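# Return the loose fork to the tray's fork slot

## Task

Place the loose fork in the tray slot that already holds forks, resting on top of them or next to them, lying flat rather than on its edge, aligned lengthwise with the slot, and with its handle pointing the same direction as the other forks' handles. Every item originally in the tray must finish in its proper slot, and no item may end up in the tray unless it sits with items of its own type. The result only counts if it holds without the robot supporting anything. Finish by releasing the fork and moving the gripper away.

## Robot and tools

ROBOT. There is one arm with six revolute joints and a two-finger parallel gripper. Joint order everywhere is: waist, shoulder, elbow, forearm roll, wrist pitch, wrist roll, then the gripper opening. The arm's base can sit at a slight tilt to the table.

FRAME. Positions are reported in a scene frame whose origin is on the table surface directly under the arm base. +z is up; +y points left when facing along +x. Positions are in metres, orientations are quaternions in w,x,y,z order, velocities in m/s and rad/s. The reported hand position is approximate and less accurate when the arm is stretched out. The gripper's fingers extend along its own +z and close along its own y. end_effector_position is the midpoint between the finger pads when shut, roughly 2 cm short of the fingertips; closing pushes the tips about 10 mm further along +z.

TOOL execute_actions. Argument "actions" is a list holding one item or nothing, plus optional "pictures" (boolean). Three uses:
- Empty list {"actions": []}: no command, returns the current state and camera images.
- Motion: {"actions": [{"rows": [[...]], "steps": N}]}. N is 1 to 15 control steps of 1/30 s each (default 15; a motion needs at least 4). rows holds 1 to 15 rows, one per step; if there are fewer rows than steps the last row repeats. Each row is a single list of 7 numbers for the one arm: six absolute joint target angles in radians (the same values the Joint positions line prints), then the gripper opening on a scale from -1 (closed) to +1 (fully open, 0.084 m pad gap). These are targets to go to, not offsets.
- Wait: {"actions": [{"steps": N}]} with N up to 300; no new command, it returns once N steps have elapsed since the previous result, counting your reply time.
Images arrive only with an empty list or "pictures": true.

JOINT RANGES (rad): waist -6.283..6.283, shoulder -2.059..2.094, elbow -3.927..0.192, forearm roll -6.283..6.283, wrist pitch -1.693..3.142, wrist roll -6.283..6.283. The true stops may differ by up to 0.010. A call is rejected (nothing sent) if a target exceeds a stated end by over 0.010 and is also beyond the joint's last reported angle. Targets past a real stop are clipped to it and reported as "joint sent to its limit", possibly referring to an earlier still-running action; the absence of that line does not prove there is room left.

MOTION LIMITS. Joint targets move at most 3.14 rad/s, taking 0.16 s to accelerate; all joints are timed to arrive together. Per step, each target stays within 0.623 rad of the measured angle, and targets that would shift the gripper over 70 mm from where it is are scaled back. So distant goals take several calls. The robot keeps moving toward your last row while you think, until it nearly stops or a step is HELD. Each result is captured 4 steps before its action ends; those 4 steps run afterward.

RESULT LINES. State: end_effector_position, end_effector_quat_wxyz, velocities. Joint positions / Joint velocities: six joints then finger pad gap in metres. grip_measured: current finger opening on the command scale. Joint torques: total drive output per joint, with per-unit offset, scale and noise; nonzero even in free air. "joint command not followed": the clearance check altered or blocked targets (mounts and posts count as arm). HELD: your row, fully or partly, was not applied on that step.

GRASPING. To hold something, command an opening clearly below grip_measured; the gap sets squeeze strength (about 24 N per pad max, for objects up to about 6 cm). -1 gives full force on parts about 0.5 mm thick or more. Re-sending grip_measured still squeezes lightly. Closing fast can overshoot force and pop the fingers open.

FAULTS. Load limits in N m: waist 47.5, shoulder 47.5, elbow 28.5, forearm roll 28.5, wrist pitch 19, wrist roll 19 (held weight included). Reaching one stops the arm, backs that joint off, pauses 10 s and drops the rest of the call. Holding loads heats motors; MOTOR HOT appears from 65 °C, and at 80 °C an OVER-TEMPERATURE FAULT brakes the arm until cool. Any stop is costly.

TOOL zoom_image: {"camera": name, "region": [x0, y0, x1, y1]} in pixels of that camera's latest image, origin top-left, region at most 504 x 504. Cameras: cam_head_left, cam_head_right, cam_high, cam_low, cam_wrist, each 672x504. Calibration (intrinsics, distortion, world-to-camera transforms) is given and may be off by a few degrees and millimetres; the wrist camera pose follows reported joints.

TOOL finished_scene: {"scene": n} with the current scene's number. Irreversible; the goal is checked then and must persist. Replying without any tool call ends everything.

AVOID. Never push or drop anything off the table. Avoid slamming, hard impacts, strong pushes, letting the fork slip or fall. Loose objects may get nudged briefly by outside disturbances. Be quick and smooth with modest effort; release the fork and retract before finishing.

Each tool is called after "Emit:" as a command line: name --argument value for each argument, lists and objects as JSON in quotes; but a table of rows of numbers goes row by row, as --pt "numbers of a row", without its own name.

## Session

Emit:
execute_actions --actions '[]'

Scene clock: 0.00 s of 4500.00 s.
end_effector_position=(+0.7629, +0.0334, +0.2008) grip_measured=+1.00 end_effector_quat_wxyz=(+0.615, +0.208, +0.753, +0.108) end_effector_velocity=(-0.000, -0.000, -0.000) end_effector_angular_velocity=(+0.000, +0.000, -0.000)
Joint positions: [ 0.055  0.731 -1.496 -3.076  0.624  0.722  0.084]
Joint velocities: [-0.  0. -0.  0. -0.  0. -0.]
Joint torques (N m, as the arm reports them, + toward a larger angle): no reading
camera_calibration (this result's frames):
cam_wrist: T_world_to_cam=[[0.177517, 0.89073, 0.418436, -0.216044], [0.160051, -0.445659, 0.880779, -0.211328], [0.971016, -0.0893821, -0.221674, -0.563221], [0, 0, 0, 1]] pos_world=[0.619071, 0.0479143, 0.151683]

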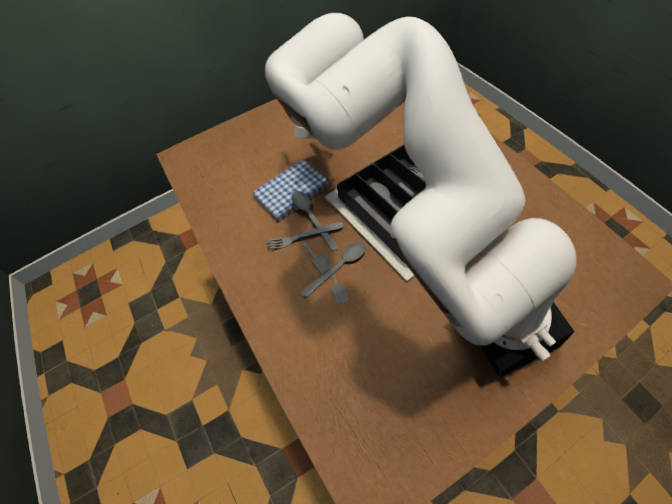

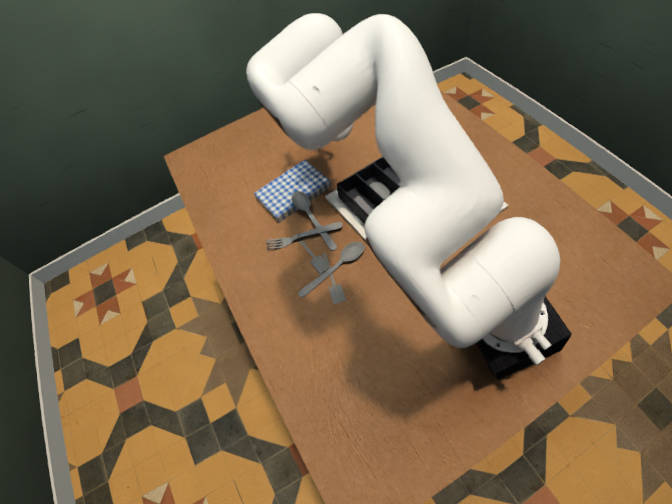

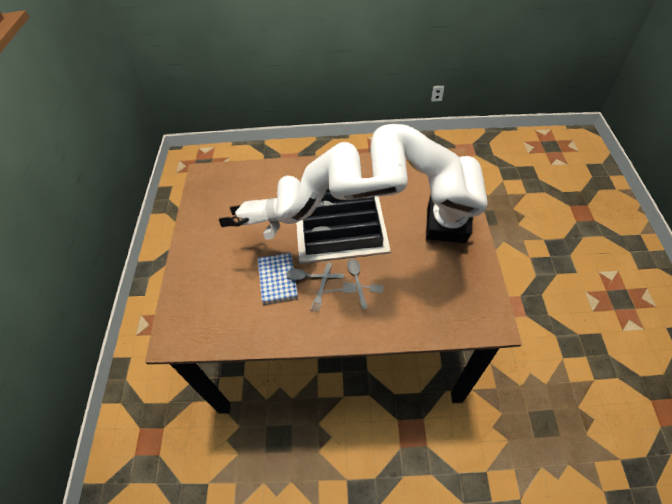

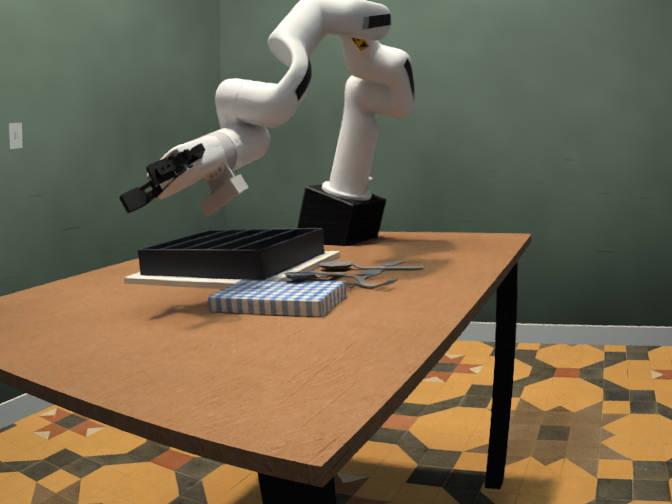

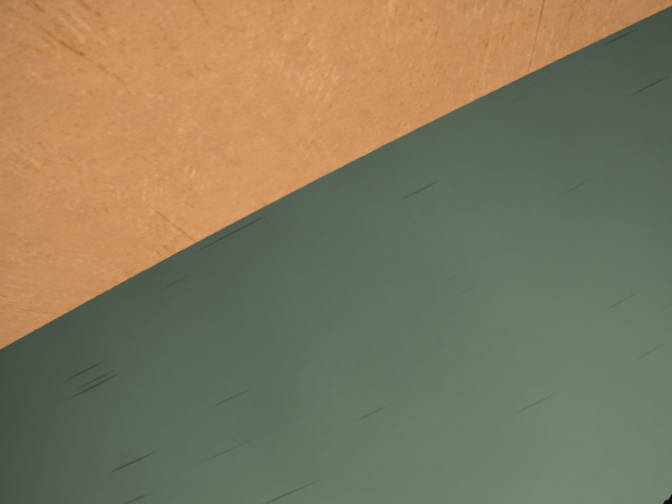

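Emit:
execute_actions --actions '[{"rows":[[0.2,0.1,-1.3,-1.5,0.7,-0.3,0.3]],"steps":15}]'

Emit:
execute_actions --actions '[{"rows":[[0.307,0.0,-1.1,0.45,0.736,-1.35,0.3]],"steps":15}]'

Emit:
execute_actions --actions '[{"steps":25}]'

Emit:
execute_actions --actions '[{"rows":[[0.307,0.134,-0.915,0.45,0.736,-1.35,-0.2]],"steps":15}]'

Emit:
execute_actions --actions '[{"steps":10}]' --pictures true

Scene clock: 0.67 s of 4500.00 s.
end_effector_position=(+0.7688, +0.0813, +0.3031) grip_measured=+0.29 end_effector_quat_wxyz=(+0.675, +0.194, +0.705, +0.095) end_effector_velocity=(-0.018, +0.144, +0.333) end_effector_angular_velocity=(-0.173, -0.454, -0.193)
Joint positions: [ 0.098  0.545 -1.439 -2.874  0.647  0.519  0.056]
Joint velocities: [ 0.148 -0.626  0.207  0.805  0.073 -0.802 -0.   ]
Joint torques (N m, as the arm reports them, + toward a larger angle): [ -6.38 -31.69 -15.99  -0.95   1.54   0.3 ]
Steps of this call (steps 1 to 9: nothing new was sent; steps 10 to 20: the first 11 steps of this action). Readings (joint positions):
10: [0.055 0.731 -1.496 -3.076 0.624 0.722]
11: [0.056 0.728 -1.495 -3.072 0.625 0.718]
13: [0.062 0.700 -1.480 -3.039 0.628 0.684]
17: [0.083 0.607 -1.460 -2.949 0.640 0.594]
20: the state above

Scene clock: 1.17 s of 4500.00 s.
end_effector_position=(+0.6996, +0.1527, +0.4242) grip_measured=+0.29 end_effector_quat_wxyz=(+0.714, +0.230, +0.661, -0.014) end_effector_velocity=(-0.260, +0.056, +0.094) end_effector_angular_velocity=(-0.224, +0.519, -0.961)
Joint positions: [ 0.238  0.161 -1.216 -2.22   0.707 -0.135  0.056]
Joint velocities: [ 0.367 -0.853  0.602  2.234  0.15  -2.226 -0.   ]
Joint torques (N m, as the arm reports them, + toward a larger angle): [ -5.71 -24.6  -16.42  -0.13   1.46   0.14]
Steps of this call (steps 1 to 4: the last 4 steps of your previous action; steps 5 to 15: the first 11 steps of this action). Readings (joint positions):
5: [0.122 0.439 -1.406 -2.722 0.659 0.367]
6: [0.128 0.416 -1.397 -2.686 0.663 0.332]
8: [0.148 0.361 -1.364 -2.609 0.672 0.254]
12: [0.200 0.248 -1.278 -2.416 0.692 0.061]
15: the state above

Scene clock: 2.00 s of 4500.00 s.
end_effector_position=(+0.5510, +0.2027, +0.2933) grip_measured=+0.29 end_effector_quat_wxyz=(+0.199, +0.644, +0.738, +0.005) end_effector_velocity=(-0.087, +0.261, -0.098) end_effector_angular_velocity=(+2.139, +0.186, -1.393)
Joint positions: [ 0.307  0.    -1.1   -0.071  0.736 -1.346  0.056]
Joint velocities: [ 0.002 -0.002  0.     2.587 -0.001 -0.037 -0.   ]
Joint torques (N m, as the arm reports them, + toward a larger angle): [ -3.7  -23.31 -16.78  -1.4   -1.39   0.1 ]
Kept back: nothing.
Steps of this call (steps 1 to 4: the last 4 steps of your previous action; steps 5 to 25: the robot went on to your last target). Readings (joint positions):
1: [0.250 0.133 -1.197 -2.142 0.712 -0.213]
2: [0.261 0.107 -1.178 -2.060 0.717 -0.295]
4: [0.280 0.064 -1.148 -1.889 0.724 -0.466]
8: [0.299 0.019 -1.114 -1.542 0.732 -0.812]
25: the state above

Scene clock: 2.37 s of 4500.00 s.
end_effector_position=(+0.4964, +0.2081, +0.2000) grip_measured=-0.21 end_effector_quat_wxyz=(+0.038, +0.769, +0.638, +0.015) end_effector_velocity=(-0.190, -0.069, -0.283) end_effector_angular_velocity=(+0.279, +0.616, -0.628)
Joint positions: [ 0.307  0.081 -0.989  0.344  0.736 -1.349  0.035]
Joint velocities: [ 0.001  0.288  0.392  0.637 -0.009 -0.004 -0.   ]
Joint torques (N m, as the arm reports them, + toward a larger angle): [ -3.73 -21.3  -13.01  -0.77  -0.98   0.49]
Steps of this call (steps 1 to 11: the first 11 steps of this action). Readings (joint positions):
1: [0.307 0.000 -1.100 0.015 0.736 -1.347]
2: [0.307 0.001 -1.099 0.097 0.736 -1.348]
4: [0.307 0.010 -1.087 0.229 0.735 -1.348]
8: [0.307 0.052 -1.028 0.309 0.736 -1.349]
11: the state above

Scene clock: 2.70 s of 4500.00 s.
end_effector_position=(+0.4604, +0.1946, +0.1529) grip_measured=-0.22 end_effector_quat_wxyz=(-0.009, +0.802, +0.597, -0.017) end_effector_velocity=(-0.011, -0.002, -0.013) end_effector_angular_velocity=(+0.019, +0.028, -0.043)
Joint positions: [ 0.307  0.131 -0.919  0.445  0.736 -1.35   0.035]
Joint velocities: [ 0.001  0.014  0.023  0.045 -0.003 -0.    -0.   ]
Joint torques (N m, as the arm reports them, + toward a larger angle): [ -4.53 -22.94 -13.81  -1.25  -0.83   0.36]
Kept back: nothing.
Steps of this call (steps 1 to 4: the last 4 steps of your previous action; steps 5 to 10: the robot went on to your last target). Readings (joint positions):
1: [0.307 0.091 -0.975 0.366 0.736 -1.349]
2: [0.307 0.101 -0.961 0.387 0.736 -1.350]
4: [0.307 0.119 -0.936 0.417 0.737 -1.350]
8: [0.307 0.130 -0.921 0.441 0.736 -1.350]
10: the state above
camera_calibration (this result's frames):
cam_wrist: T_world_to_cam=[[0.957613, -0.286349, -0.0313338, -0.347213], [-0.28609, -0.958121, 0.01255, 0.388956], [-0.0336152, -0.00305376, -0.99943, 0.298958], [0, 0, 0, 1]] pos_world=[0.453822, 0.274156, 0.283027]

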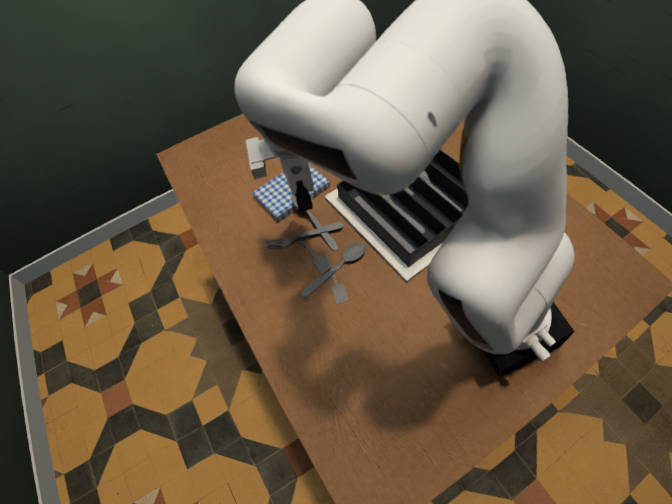

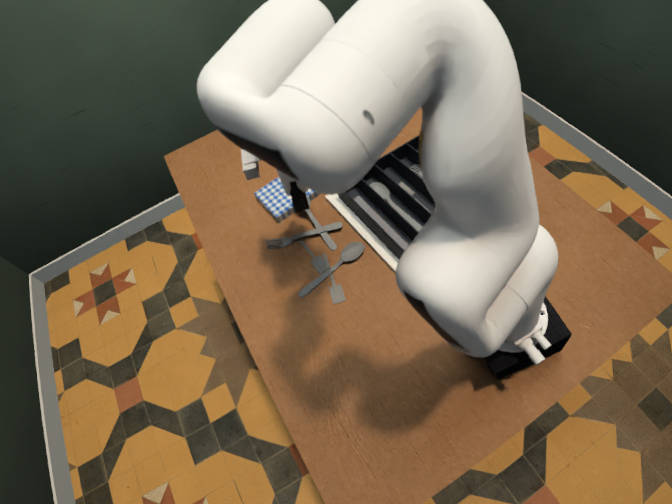

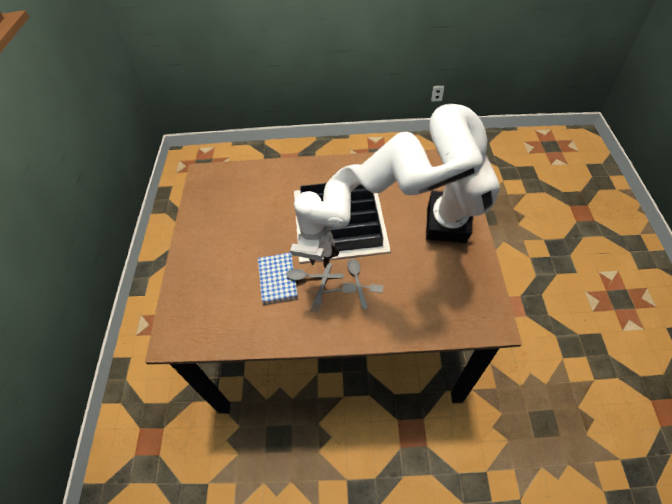

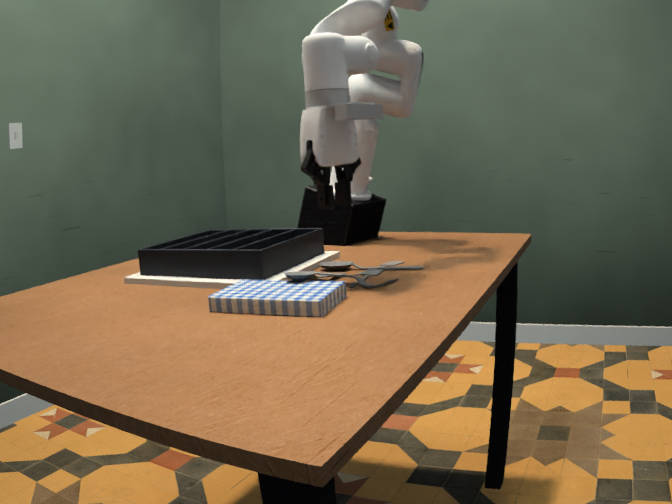

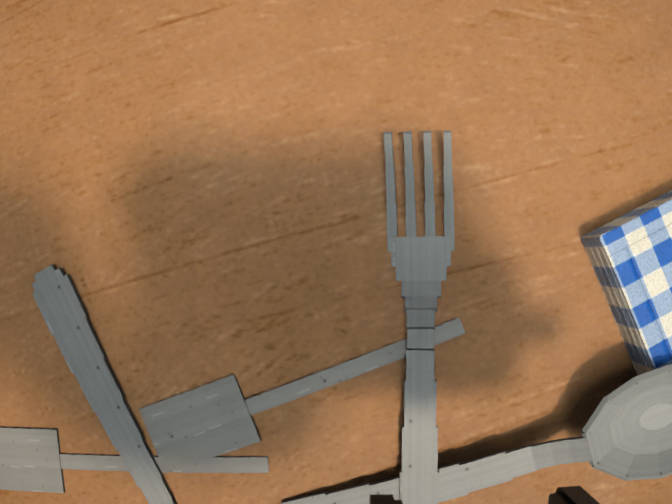

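Emit:
execute_actions --actions '[{"rows":[[0.41,0.42,-0.965,0.65,0.5,-1.49,-0.35]],"steps":15}]'

Emit:
execute_actions --actions '[{"steps":10}]' --pictures true

Scene clock: 3.33 s of 4500.00 s.
end_effector_position=(+0.4579, +0.1989, +0.0566) grip_measured=-0.37 end_effector_quat_wxyz=(-0.019, +0.803, +0.596, -0.017) end_effector_velocity=(-0.027, -0.015, -0.199) end_effector_angular_velocity=(-0.043, +0.018, -0.009)
Joint positions: [ 0.393  0.375 -0.954  0.616  0.542 -1.466  0.028]
Joint velocities: [ 0.179  0.501 -0.073  0.34  -0.397 -0.237 -0.   ]
Joint torques (N m, as the arm reports them, + toward a larger angle): [ -7.28 -33.68 -13.39  -1.51  -0.89   0.31]
Steps of this call (steps 1 to 8: the robot went on to your last target; steps 9 to 19: the first 11 steps of this action). Readings (joint positions):
9: [0.307 0.134 -0.916 0.450 0.736 -1.350]
10: [0.308 0.136 -0.916 0.452 0.732 -1.352]
12: [0.321 0.170 -0.926 0.479 0.700 -1.371]
16: [0.367 0.301 -0.943 0.566 0.600 -1.431]
19: the state above

Scene clock: 3.67 s of 4500.00 s.
end_effector_position=(+0.4593, +0.1987, +0.0414) grip_measured=-0.37 end_effector_quat_wxyz=(-0.015, +0.803, +0.596, -0.014) end_effector_velocity=(-0.003, -0.003, -0.009) end_effector_angular_velocity=(-0.005, +0.005, -0.002)
Joint positions: [ 0.409  0.417 -0.965  0.649  0.501 -1.489  0.028]
Joint velocities: [ 0.006  0.021  0.001  0.013 -0.015 -0.009 -0.   ]
Joint torques (N m, as the arm reports them, + toward a larger angle): [ -3.93 -26.48 -10.92  -0.98  -0.94   0.47]
Kept back: nothing.
Steps of this call (steps 1 to 4: the last 4 steps of your previous action; steps 5 to 10: the robot went on to your last target). Readings (joint positions):
1: [0.398 0.389 -0.956 0.625 0.530 -1.472]
2: [0.402 0.398 -0.958 0.632 0.522 -1.477]
4: [0.406 0.408 -0.962 0.641 0.511 -1.483]
8: [0.408 0.415 -0.965 0.647 0.503 -1.488]
10: the state above
camera_calibration (this result's frames):
cam_wrist: T_world_to_cam=[[0.957085, -0.287375, -0.0374783, -0.347844], [-0.287566, -0.957761, 0.00031073, 0.3951], [-0.0359846, 0.0104801, -0.999297, 0.185832], [0, 0, 0, 1]] pos_world=[0.453221, 0.276502, 0.172542]

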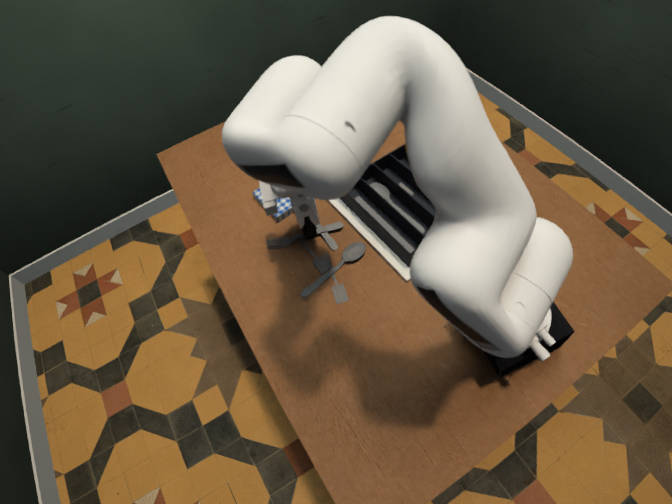

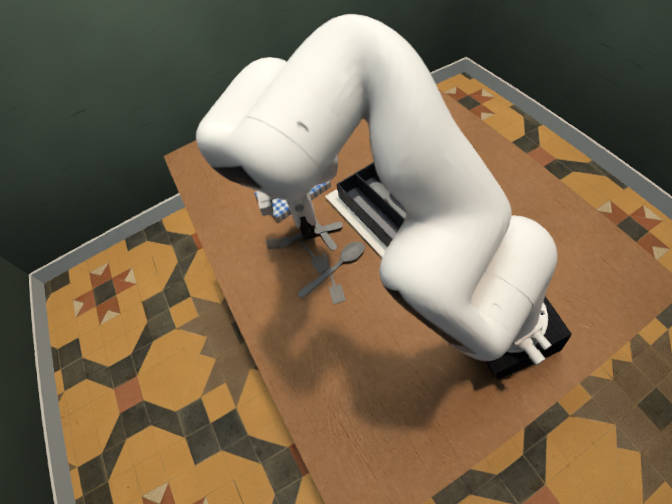

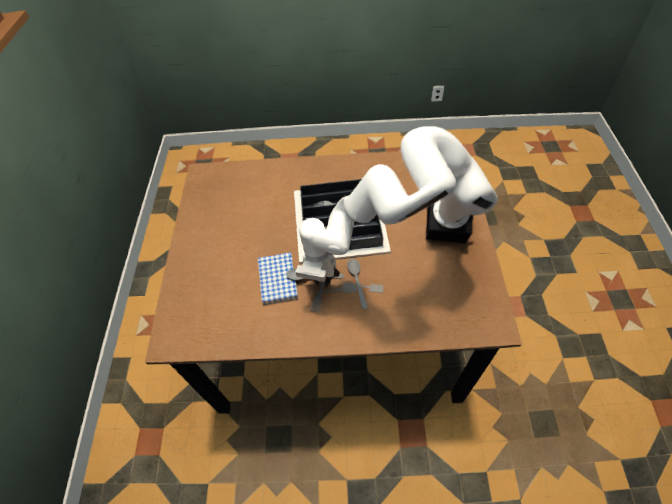

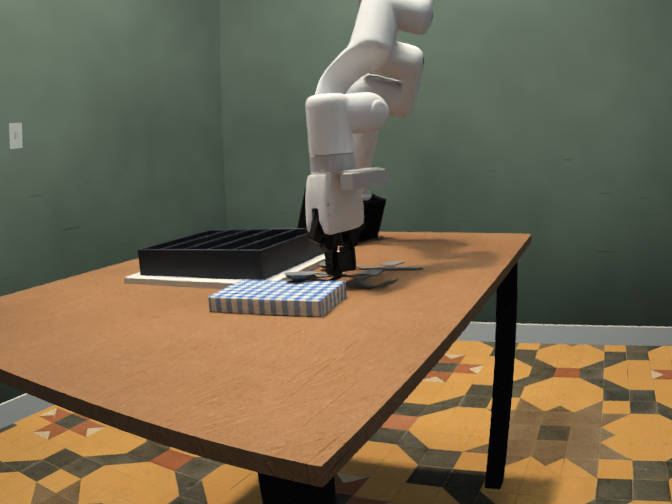

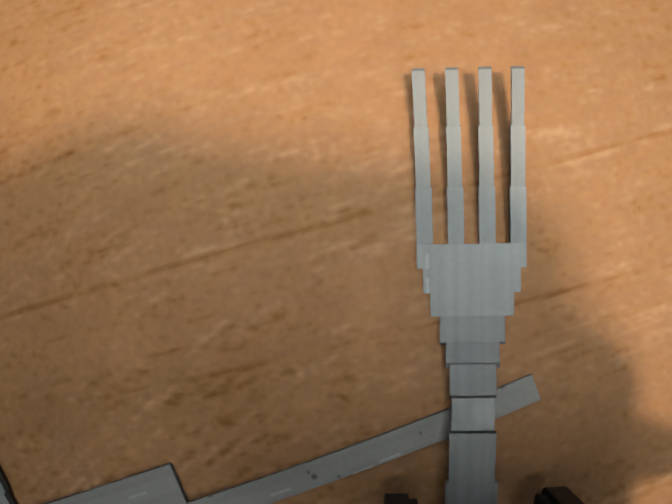

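Emit:
execute_actions --actions '[{"rows":[[0.435,0.42,-0.975,0.66,0.505,-1.47,-0.35],[0.435,0.42,-0.975,0.66,0.505,-1.47,-0.35],[0.435,0.42,-0.975,0.66,0.505,-1.47,-0.35],[0.435,0.42,-0.975,0.66,0.505,-1.47,-0.35],[0.435,0.42,-0.975,0.66,0.505,-1.47,-0.35],[0.437,0.472,-0.975,0.69,0.47,-1.49,-0.35]],"steps":15}]'

Emit:
execute_actions --actions '[{"rows":[[0.437,0.472,-0.975,0.69,0.47,-1.49,-0.35],[0.437,0.472,-0.975,0.69,0.47,-1.49,-0.35],[0.437,0.472,-0.975,0.69,0.47,-1.49,-0.35],[0.437,0.472,-0.975,0.69,0.47,-1.49,-1]],"steps":15}]'

Emit:
execute_actions --actions '[{"rows":[[0.35,0.13,-0.92,0.45,0.74,-1.35,-1]],"steps":15}]'

Emit:
execute_actions --actions '[{"rows":[[0.05,-0.05,-0.95,0.55,0.95,-0.6,-1]],"steps":15}]'

Emit:
execute_actions --actions '[{"steps":15}]' --pictures true

Scene clock: 4.43 s of 4500.00 s.
end_effector_position=(+0.4520, +0.2028, +0.0235) grip_measured=-0.37 end_effector_quat_wxyz=(-0.019, +0.807, +0.589, -0.020) end_effector_velocity=(-0.052, -0.053, -0.087) end_effector_angular_velocity=(-0.067, +0.110, -0.085)
Joint positions: [ 0.435  0.458 -0.973  0.681  0.48  -1.485  0.028]
Joint velocities: [ 0.015  0.19   0.039  0.095 -0.091 -0.047 -0.   ]
Joint torques (N m, as the arm reports them, + toward a larger angle): [ -4.59 -31.32 -12.31  -0.78  -1.54   0.42]
Steps of this call (steps 1 to 12: the robot went on to your last target; steps 13 to 23: the first 11 steps of this action). Readings (joint positions):
13: [0.410 0.420 -0.965 0.650 0.500 -1.490]
14: [0.412 0.420 -0.966 0.651 0.500 -1.488]
16: [0.422 0.420 -0.970 0.655 0.502 -1.480]
20: [0.433 0.430 -0.976 0.666 0.495 -1.478]
23: the state above

Scene clock: 4.93 s of 4500.00 s.
end_effector_position=(+0.4557, +0.2014, +0.0212) grip_measured=-0.71 end_effector_quat_wxyz=(-0.015, +0.809, +0.587, -0.015) end_effector_velocity=(-0.003, -0.000, -0.002) end_effector_angular_velocity=(-0.001, +0.008, +0.001)
Joint positions: [ 0.435  0.469 -0.98   0.69   0.466 -1.49   0.013]
Joint velocities: [ 0.002  0.001  0.003  0.001  0.003 -0.001  0.001]
Joint torques (N m, as the arm reports them, + toward a larger angle): [ 2.2  -8.47  2.14 -1.01  2.8   0.58]
Steps of this call (steps 1 to 4: the last 4 steps of your previous action; steps 5 to 15: the first 11 steps of this action). Readings (joint positions):
5: [0.435 0.464 -0.977 0.688 0.472 -1.489]
6: [0.436 0.465 -0.977 0.689 0.471 -1.489]
8: [0.435 0.466 -0.978 0.689 0.469 -1.490]
12: [0.435 0.469 -0.980 0.690 0.466 -1.490]
15: the state above

Scene clock: 5.43 s of 4500.00 s.
end_effector_position=(+0.4517, +0.2144, +0.1097) grip_measured=-0.71 end_effector_quat_wxyz=(-0.025, +0.794, +0.606, -0.023) end_effector_velocity=(+0.005, +0.010, +0.320) end_effector_angular_velocity=(-0.061, -0.080, +0.130)
Joint positions: [ 0.376  0.227 -0.931  0.516  0.669 -1.388  0.013]
Joint velocities: [-0.218 -0.824  0.111 -0.556  0.606  0.322 -0.   ]
Joint torques (N m, as the arm reports them, + toward a larger angle): [ -4.17 -21.19 -12.73  -0.56  -1.14   0.13]
Steps of this call (steps 1 to 4: the last 4 steps of your previous action; steps 5 to 15: the first 11 steps of this action). Readings (joint positions):
5: [0.435 0.469 -0.979 0.690 0.466 -1.490]
6: [0.435 0.466 -0.978 0.687 0.470 -1.488]
8: [0.430 0.439 -0.959 0.661 0.508 -1.473]
12: [0.398 0.314 -0.942 0.574 0.604 -1.423]
15: the state above

Scene clock: 5.93 s of 4500.00 s.
end_effector_position=(+0.4740, +0.1716, +0.2124) grip_measured=-0.71 end_effector_quat_wxyz=(-0.036, +0.931, +0.364, +0.015) end_effector_velocity=(+0.050, -0.163, +0.257) end_effector_angular_velocity=(+0.266, -0.059, -2.318)
Joint positions: [ 0.178  0.032 -0.938  0.512  0.857 -0.946  0.013]
Joint velocities: [-0.652 -0.409 -0.049  0.194  0.471  1.748 -0.   ]
Joint torques (N m, as the arm reports them, + toward a larger angle): [ -4.6  -22.93 -15.75  -1.32  -1.11   0.53]
Steps of this call (steps 1 to 4: the last 4 steps of your previous action; steps 5 to 15: the first 11 steps of this action). Readings (joint positions):
5: [0.355 0.148 -0.923 0.463 0.726 -1.357]
6: [0.352 0.143 -0.922 0.461 0.731 -1.351]
8: [0.334 0.129 -0.922 0.466 0.750 -1.309]
12: [0.243 0.073 -0.933 0.493 0.811 -1.116]
15: the state above

Scene clock: 6.43 s of 4500.00 s.
end_effector_position=(+0.4805, +0.1409, +0.2633) grip_measured=-0.71 end_effector_quat_wxyz=(-0.058, +0.987, +0.148, +0.036) end_effector_velocity=(+0.003, -0.003, +0.008) end_effector_angular_velocity=(+0.006, -0.008, -0.044)
Joint positions: [ 0.052 -0.049 -0.949  0.55   0.949 -0.604  0.013]
Joint velocities: [-0.015 -0.01  -0.005  0.004  0.007  0.034 -0.   ]
Joint torques (N m, as the arm reports them, + toward a larger angle): [ -4.01 -20.64 -16.64  -1.37  -0.86   0.34]
Kept back: nothing.
Steps of this call (steps 1 to 4: the last 4 steps of your previous action; steps 5 to 15: the robot went on to your last target). Readings (joint positions):
1: [0.156 0.018 -0.940 0.518 0.873 -0.887]
2: [0.135 0.004 -0.942 0.525 0.889 -0.829]
4: [0.097 -0.020 -0.946 0.536 0.915 -0.729]
8: [0.062 -0.043 -0.949 0.546 0.941 -0.634]
15: the state above
camera_calibration (this result's frames):
cam_wrist: T_world_to_cam=[[0.298062, -0.949271, -0.100214, 0.050078], [-0.952771, -0.289464, -0.0918565, 0.595494], [0.0581884, 0.12286, -0.990717, 0.345602], [0, 0, 0, 1]] pos_world=[0.532333, 0.177451, 0.402113]

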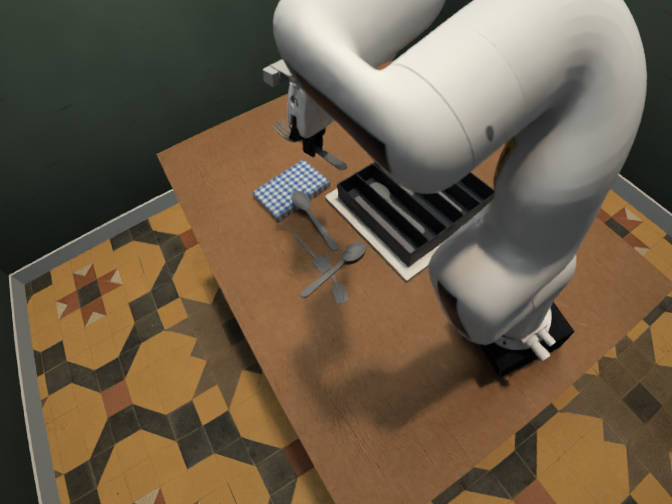

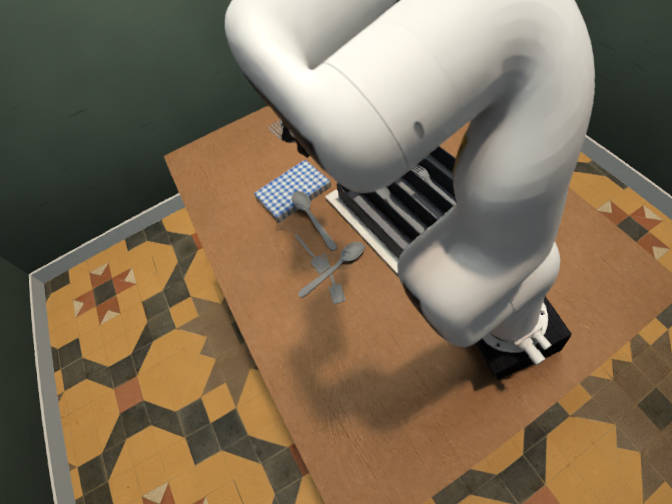

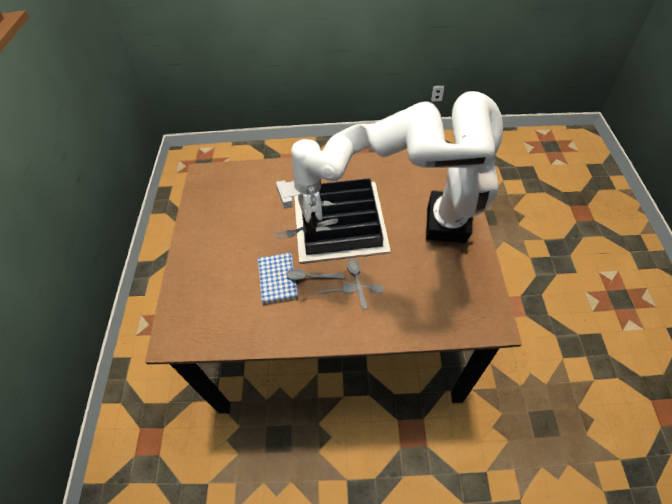

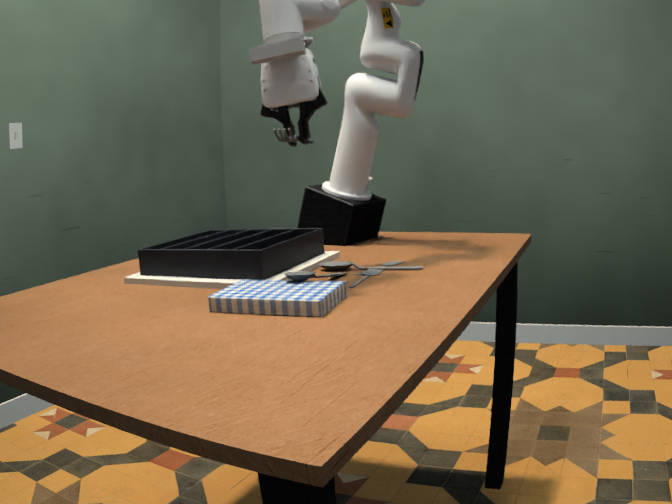

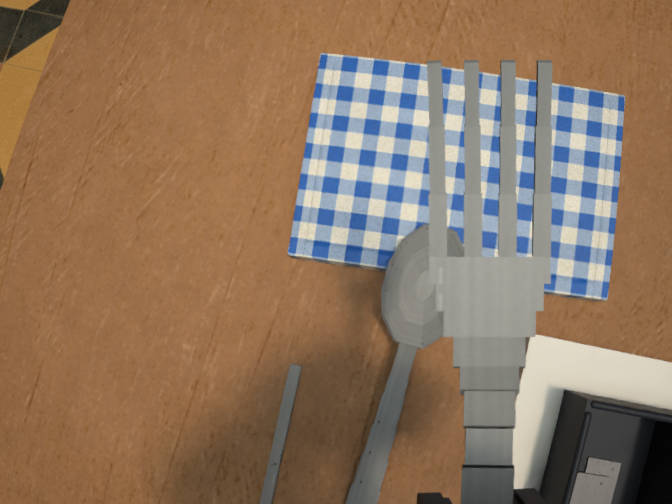

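Emit:
execute_actions --actions '[{"rows":[[-0.15,0.0,-0.72,0.58,0.72,-0.75,-1]],"steps":15}]'

Emit:
execute_actions --actions '[{"steps":15}]' --pictures true

Scene clock: 6.90 s of 4500.00 s.
end_effector_position=(+0.4537, +0.0402, +0.2200) grip_measured=-0.71 end_effector_quat_wxyz=(-0.027, +0.995, +0.085, +0.046) end_effector_velocity=(-0.136, -0.312, -0.133) end_effector_angular_velocity=(-0.195, -0.030, -0.414)
Joint positions: [-0.095 -0.013 -0.783  0.572  0.784 -0.708  0.013]
Joint velocities: [-0.476  0.116  0.538  0.07  -0.531 -0.344  0.   ]
Joint torques (N m, as the arm reports them, + toward a larger angle): [ -3.02 -20.59 -15.91  -1.02  -1.09   0.79]
Steps of this call (steps 1 to 3: the robot went on to your last target; steps 4 to 14: the first 11 steps of this action). Readings (joint positions):
4: [0.051 -0.049 -0.950 0.550 0.950 -0.601]
5: [0.048 -0.049 -0.947 0.550 0.946 -0.604]
7: [0.023 -0.045 -0.920 0.555 0.914 -0.624]
11: [-0.046 -0.025 -0.838 0.564 0.840 -0.672]
14: the state above

Scene clock: 7.40 s of 4500.00 s.
end_effector_position=(+0.4365, +0.0051, +0.2052) grip_measured=-0.71 end_effector_quat_wxyz=(-0.014, +0.997, +0.063, +0.047) end_effector_velocity=(-0.003, -0.004, -0.002) end_effector_angular_velocity=(-0.002, +0.002, -0.007)
Joint positions: [-0.149 -0.    -0.721  0.58   0.721 -0.75   0.013]
Joint velocities: [-0.006  0.002  0.007  0.001 -0.006 -0.003  0.   ]
Joint torques (N m, as the arm reports them, + toward a larger angle): [ -3.77 -18.97 -14.19  -0.91  -1.34   0.33]
Kept back: nothing.
Steps of this call (steps 1 to 4: the last 4 steps of your previous action; steps 5 to 15: the robot went on to your last target). Readings (joint positions):
1: [-0.110 -0.010 -0.766 0.574 0.767 -0.719]
2: [-0.121 -0.006 -0.752 0.575 0.755 -0.727]
4: [-0.136 -0.003 -0.736 0.578 0.738 -0.738]
8: [-0.146 -0.001 -0.726 0.579 0.725 -0.747]
15: the state above
camera_calibration (this result's frames):
cam_wrist: T_world_to_cam=[[0.127617, -0.991666, -0.0176777, -0.0139194], [-0.98718, -0.125277, -0.0989039, 0.524539], [0.0958651, 0.0300729, -0.99494, 0.292225], [0, 0, 0, 1]] pos_world=[0.491576, 0.0431209, 0.34238]

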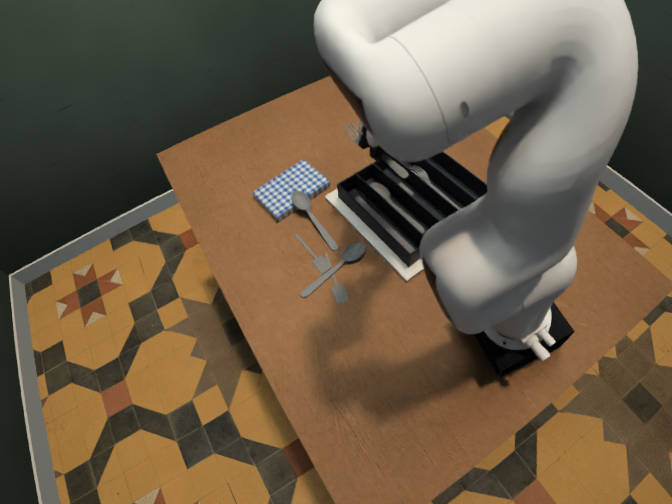

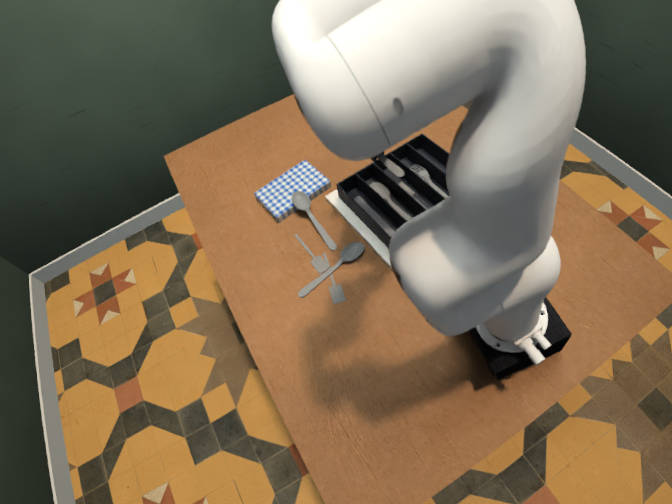

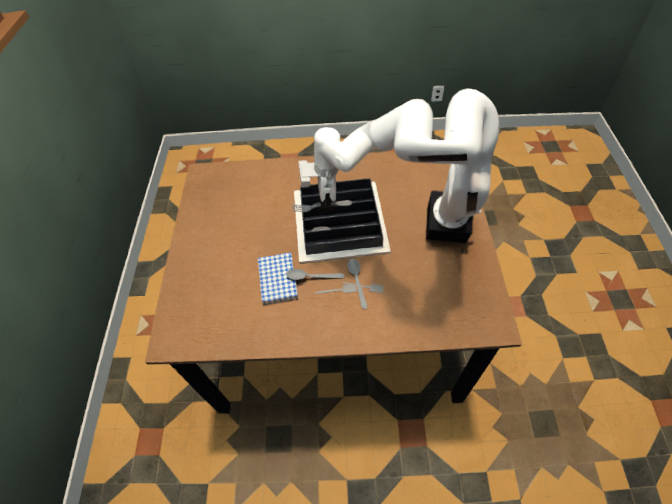

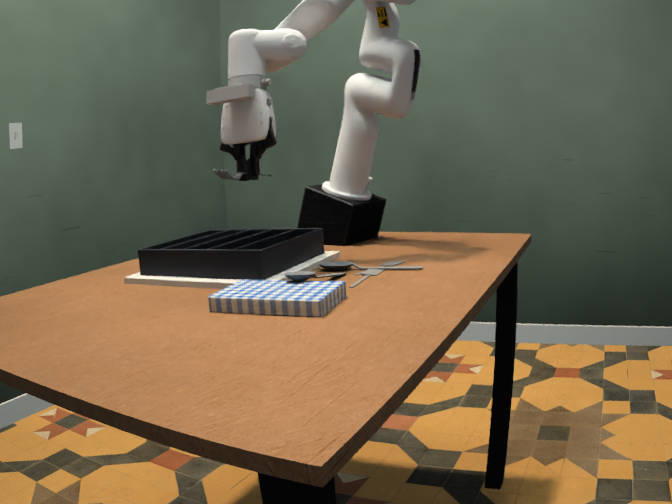

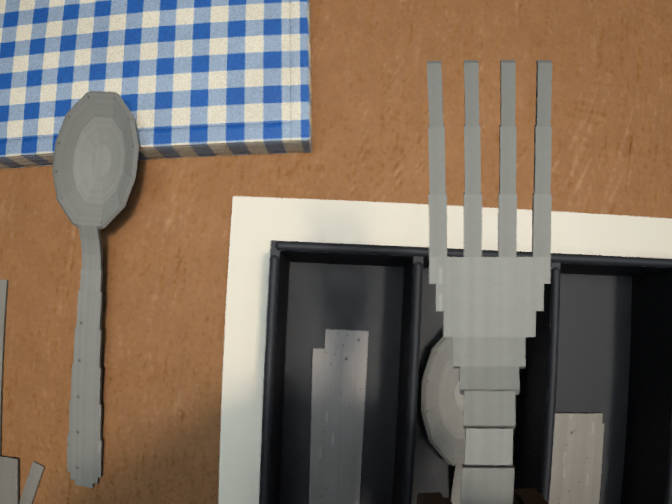

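Emit:
execute_actions --actions '[{"rows":[[-0.33,0.12,-0.72,0.6,0.66,-0.95,-1]],"steps":15}]'

Emit:
execute_actions --actions '[{"steps":12}]' --pictures true

Scene clock: 8.00 s of 4500.00 s.
end_effector_position=(+0.4149, -0.0767, +0.1867) grip_measured=-0.71 end_effector_quat_wxyz=(-0.002, +0.998, +0.049, +0.046) end_effector_velocity=(-0.022, -0.091, -0.011) end_effector_angular_velocity=(-0.037, -0.026, -0.003)
Joint positions: [-0.312  0.109 -0.718  0.598  0.667 -0.927  0.013]
Joint velocities: [-0.185  0.117 -0.017  0.022 -0.068 -0.226 -0.   ]
Joint torques (N m, as the arm reports them, + toward a larger angle): [ -1.77 -22.24 -15.92  -1.31  -1.32   0.42]
Steps of this call (steps 1 to 7: the robot went on to your last target; steps 8 to 18: the first 11 steps of this action). Readings (joint positions):
8: [-0.150 -0.000 -0.720 0.580 0.720 -0.750]
9: [-0.153 0.002 -0.720 0.580 0.719 -0.754]
11: [-0.183 0.021 -0.723 0.584 0.708 -0.791]
15: [-0.278 0.086 -0.719 0.594 0.678 -0.889]
18: the state above

Scene clock: 8.40 s of 4500.00 s.
end_effector_position=(+0.4129, -0.0852, +0.1858) grip_measured=-0.71 end_effector_quat_wxyz=(+0.000, +0.998, +0.049, +0.048) end_effector_velocity=(-0.002, -0.003, -0.001) end_effector_angular_velocity=(+0.000, +0.001, -0.003)
Joint positions: [-0.329  0.119 -0.72   0.6    0.66  -0.95   0.013]
Joint velocities: [-0.006  0.004  0.     0.    -0.001 -0.004 -0.   ]
Joint torques (N m, as the arm reports them, + toward a larger angle): [ -3.9  -19.72 -14.32  -1.03  -1.29   0.14]
Kept back: nothing.
Steps of this call (steps 1 to 4: the last 4 steps of your previous action; steps 5 to 12: the robot went on to your last target). Readings (joint positions):
1: [-0.317 0.112 -0.719 0.598 0.665 -0.934]
2: [-0.320 0.114 -0.719 0.599 0.664 -0.938]
4: [-0.325 0.116 -0.720 0.599 0.662 -0.944]
8: [-0.328 0.119 -0.720 0.600 0.661 -0.948]
12: the state above
camera_calibration (this result's frames):
cam_wrist: T_world_to_cam=[[0.0988217, -0.995069, 0.00852792, -0.0940913], [-0.990186, -0.0991806, -0.0984662, 0.491428], [0.0988264, 0.00128638, -0.995104, 0.274251], [0, 0, 0, 1]] pos_world=[0.4688, -0.04524, 0.3221]

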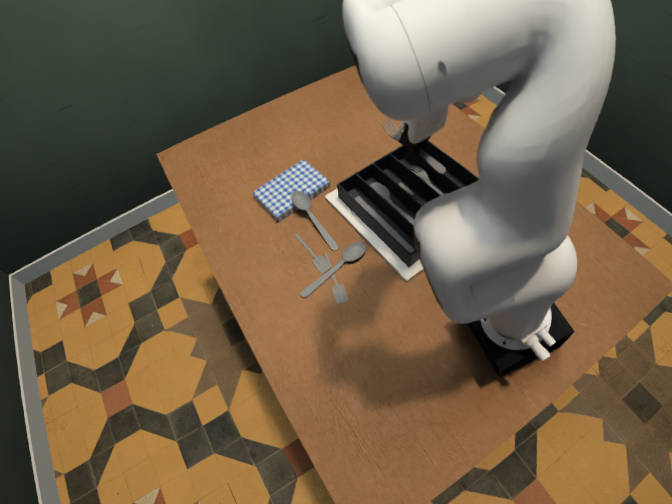

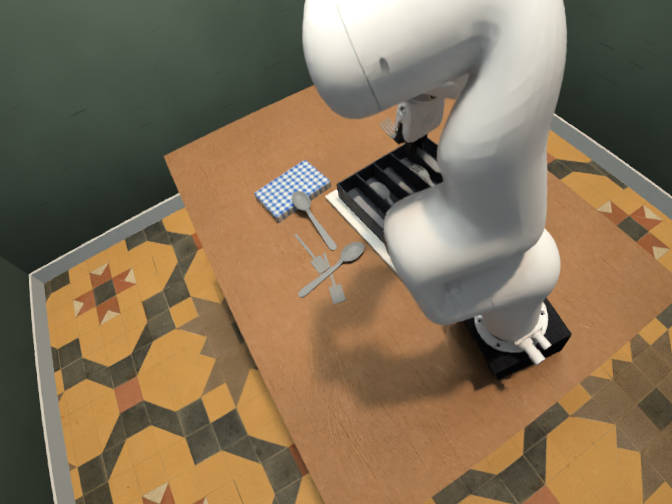

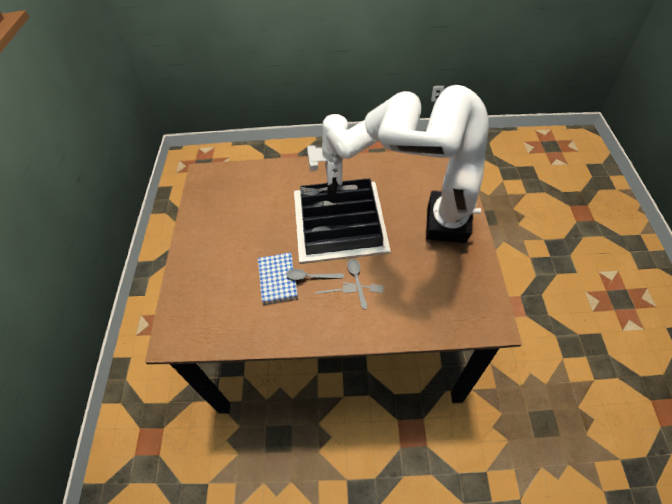

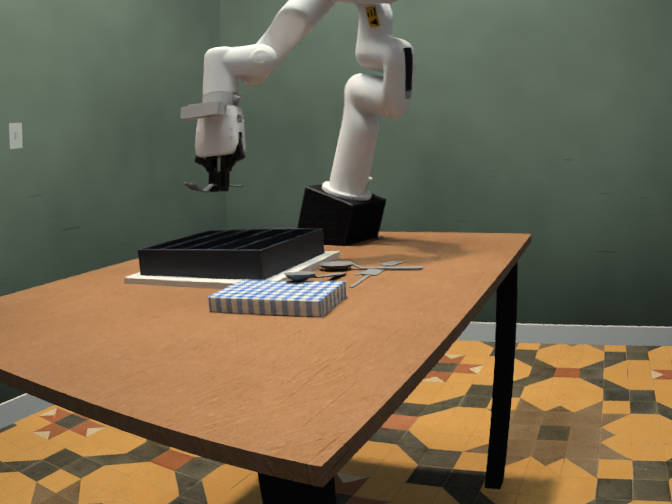

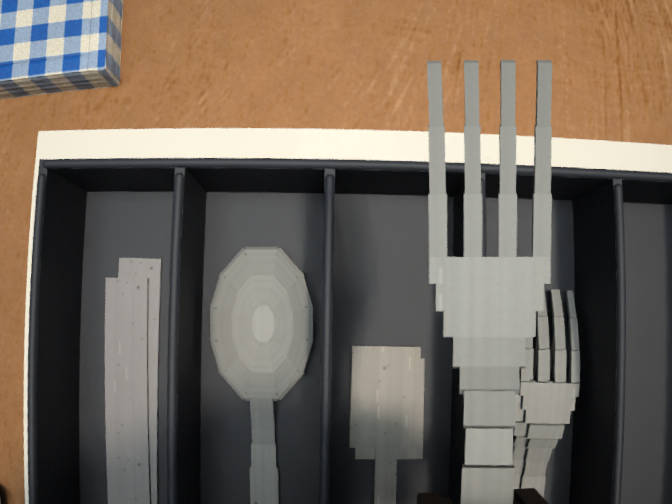

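Emit:
execute_actions --actions '[{"rows":[[-0.33,0.36,-0.855,0.54,0.64,-0.94,-1]],"steps":15}]'

Emit:
execute_actions --actions '[{"steps":12}]' --pictures true

Scene clock: 9.10 s of 4500.00 s.
end_effector_position=(+0.4158, -0.1127, +0.1334) grip_measured=-0.71 end_effector_quat_wxyz=(-0.002, +0.999, +0.050, -0.003) end_effector_velocity=(+0.024, -0.029, -0.032) end_effector_angular_velocity=(-0.026, +0.040, +0.024)
Joint positions: [-0.33   0.341 -0.84   0.546  0.642 -0.941  0.013]
Joint velocities: [ 0.     0.184 -0.148 -0.055 -0.023  0.009 -0.   ]
Joint torques (N m, as the arm reports them, + toward a larger angle): [ -5.75 -26.86 -13.61  -1.08  -1.37   0.27]
Steps of this call (steps 1 to 10: the robot went on to your last target; steps 11 to 21: the first 11 steps of this action). Readings (joint positions):
11: [-0.330 0.120 -0.720 0.600 0.660 -0.950]
12: [-0.330 0.123 -0.722 0.599 0.660 -0.950]
14: [-0.330 0.158 -0.745 0.589 0.656 -0.948]
18: [-0.330 0.302 -0.820 0.555 0.645 -0.943]
21: the state above

Scene clock: 9.50 s of 4500.00 s.
end_effector_position=(+0.4181, -0.1155, +0.1303) grip_measured=-0.71 end_effector_quat_wxyz=(-0.001, +0.999, +0.051, -0.005) end_effector_velocity=(-0.001, -0.001, -0.002) end_effector_angular_velocity=(+0.001, +0.004, -0.001)
Joint positions: [-0.33   0.359 -0.855  0.54   0.64  -0.94   0.013]
Joint velocities: [-0.     0.007 -0.002 -0.001 -0.001  0.     0.   ]
Joint torques (N m, as the arm reports them, + toward a larger angle): [ -4.81 -23.22 -12.99  -1.34  -0.95   0.33]
Kept back: nothing.
Steps of this call (steps 1 to 4: the last 4 steps of your previous action; steps 5 to 12: the robot went on to your last target). Readings (joint positions):
1: [-0.330 0.346 -0.845 0.544 0.642 -0.941]
2: [-0.330 0.350 -0.848 0.543 0.641 -0.940]
4: [-0.330 0.354 -0.852 0.542 0.640 -0.940]
8: [-0.330 0.358 -0.854 0.540 0.640 -0.940]
12: the state above
camera_calibration (this result's frames):
cam_wrist: T_world_to_cam=[[0.10251, -0.994731, 0.000953511, -0.124736], [-0.994708, -0.102501, 0.00698546, 0.475804], [-0.00685092, -0.00166455, -0.999975, 0.263042], [0, 0, 0, 1]] pos_world=[0.487875, -0.0748703, 0.259831]

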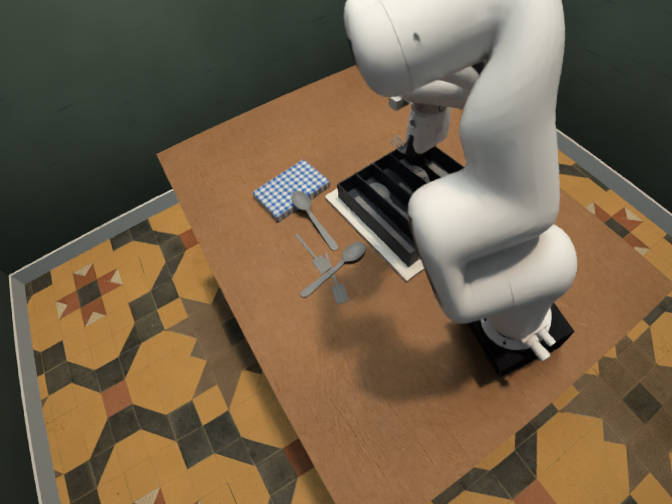

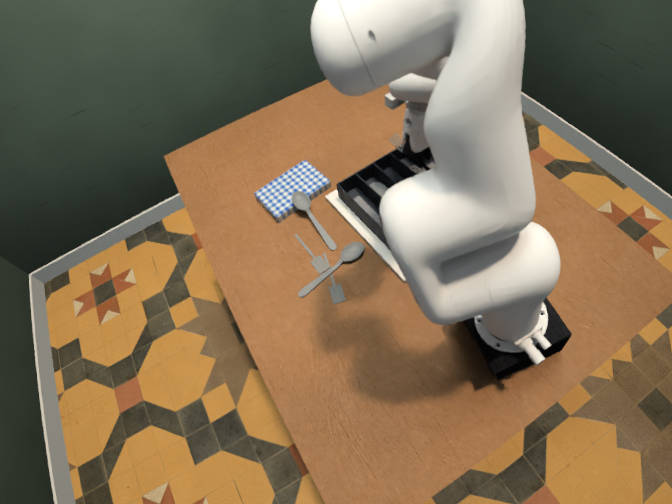

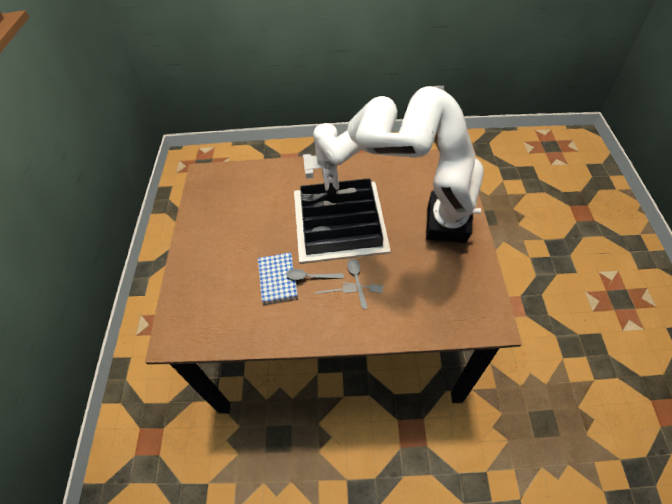

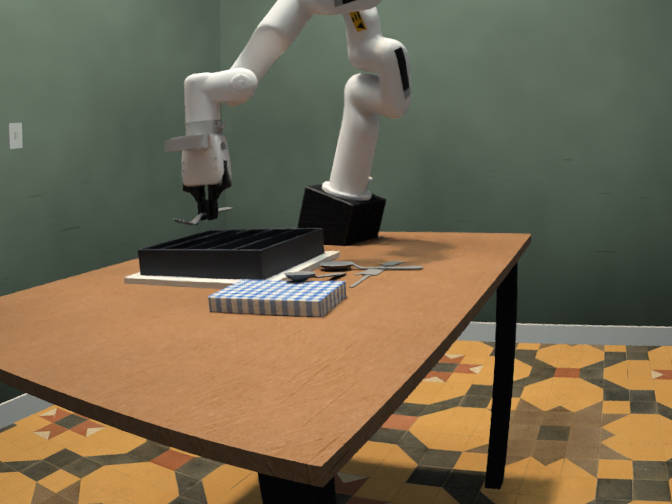

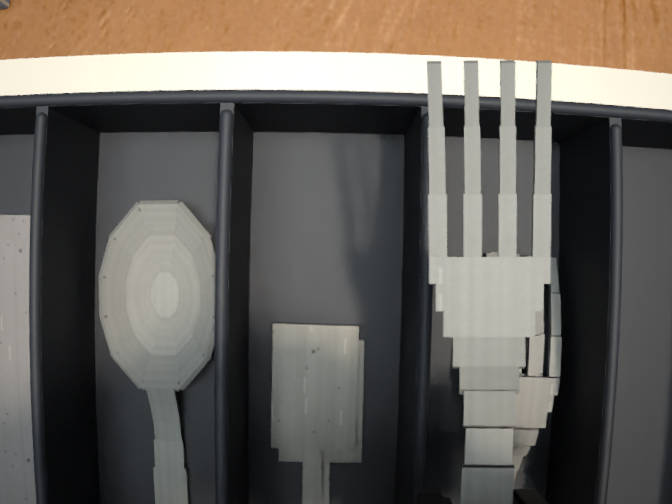

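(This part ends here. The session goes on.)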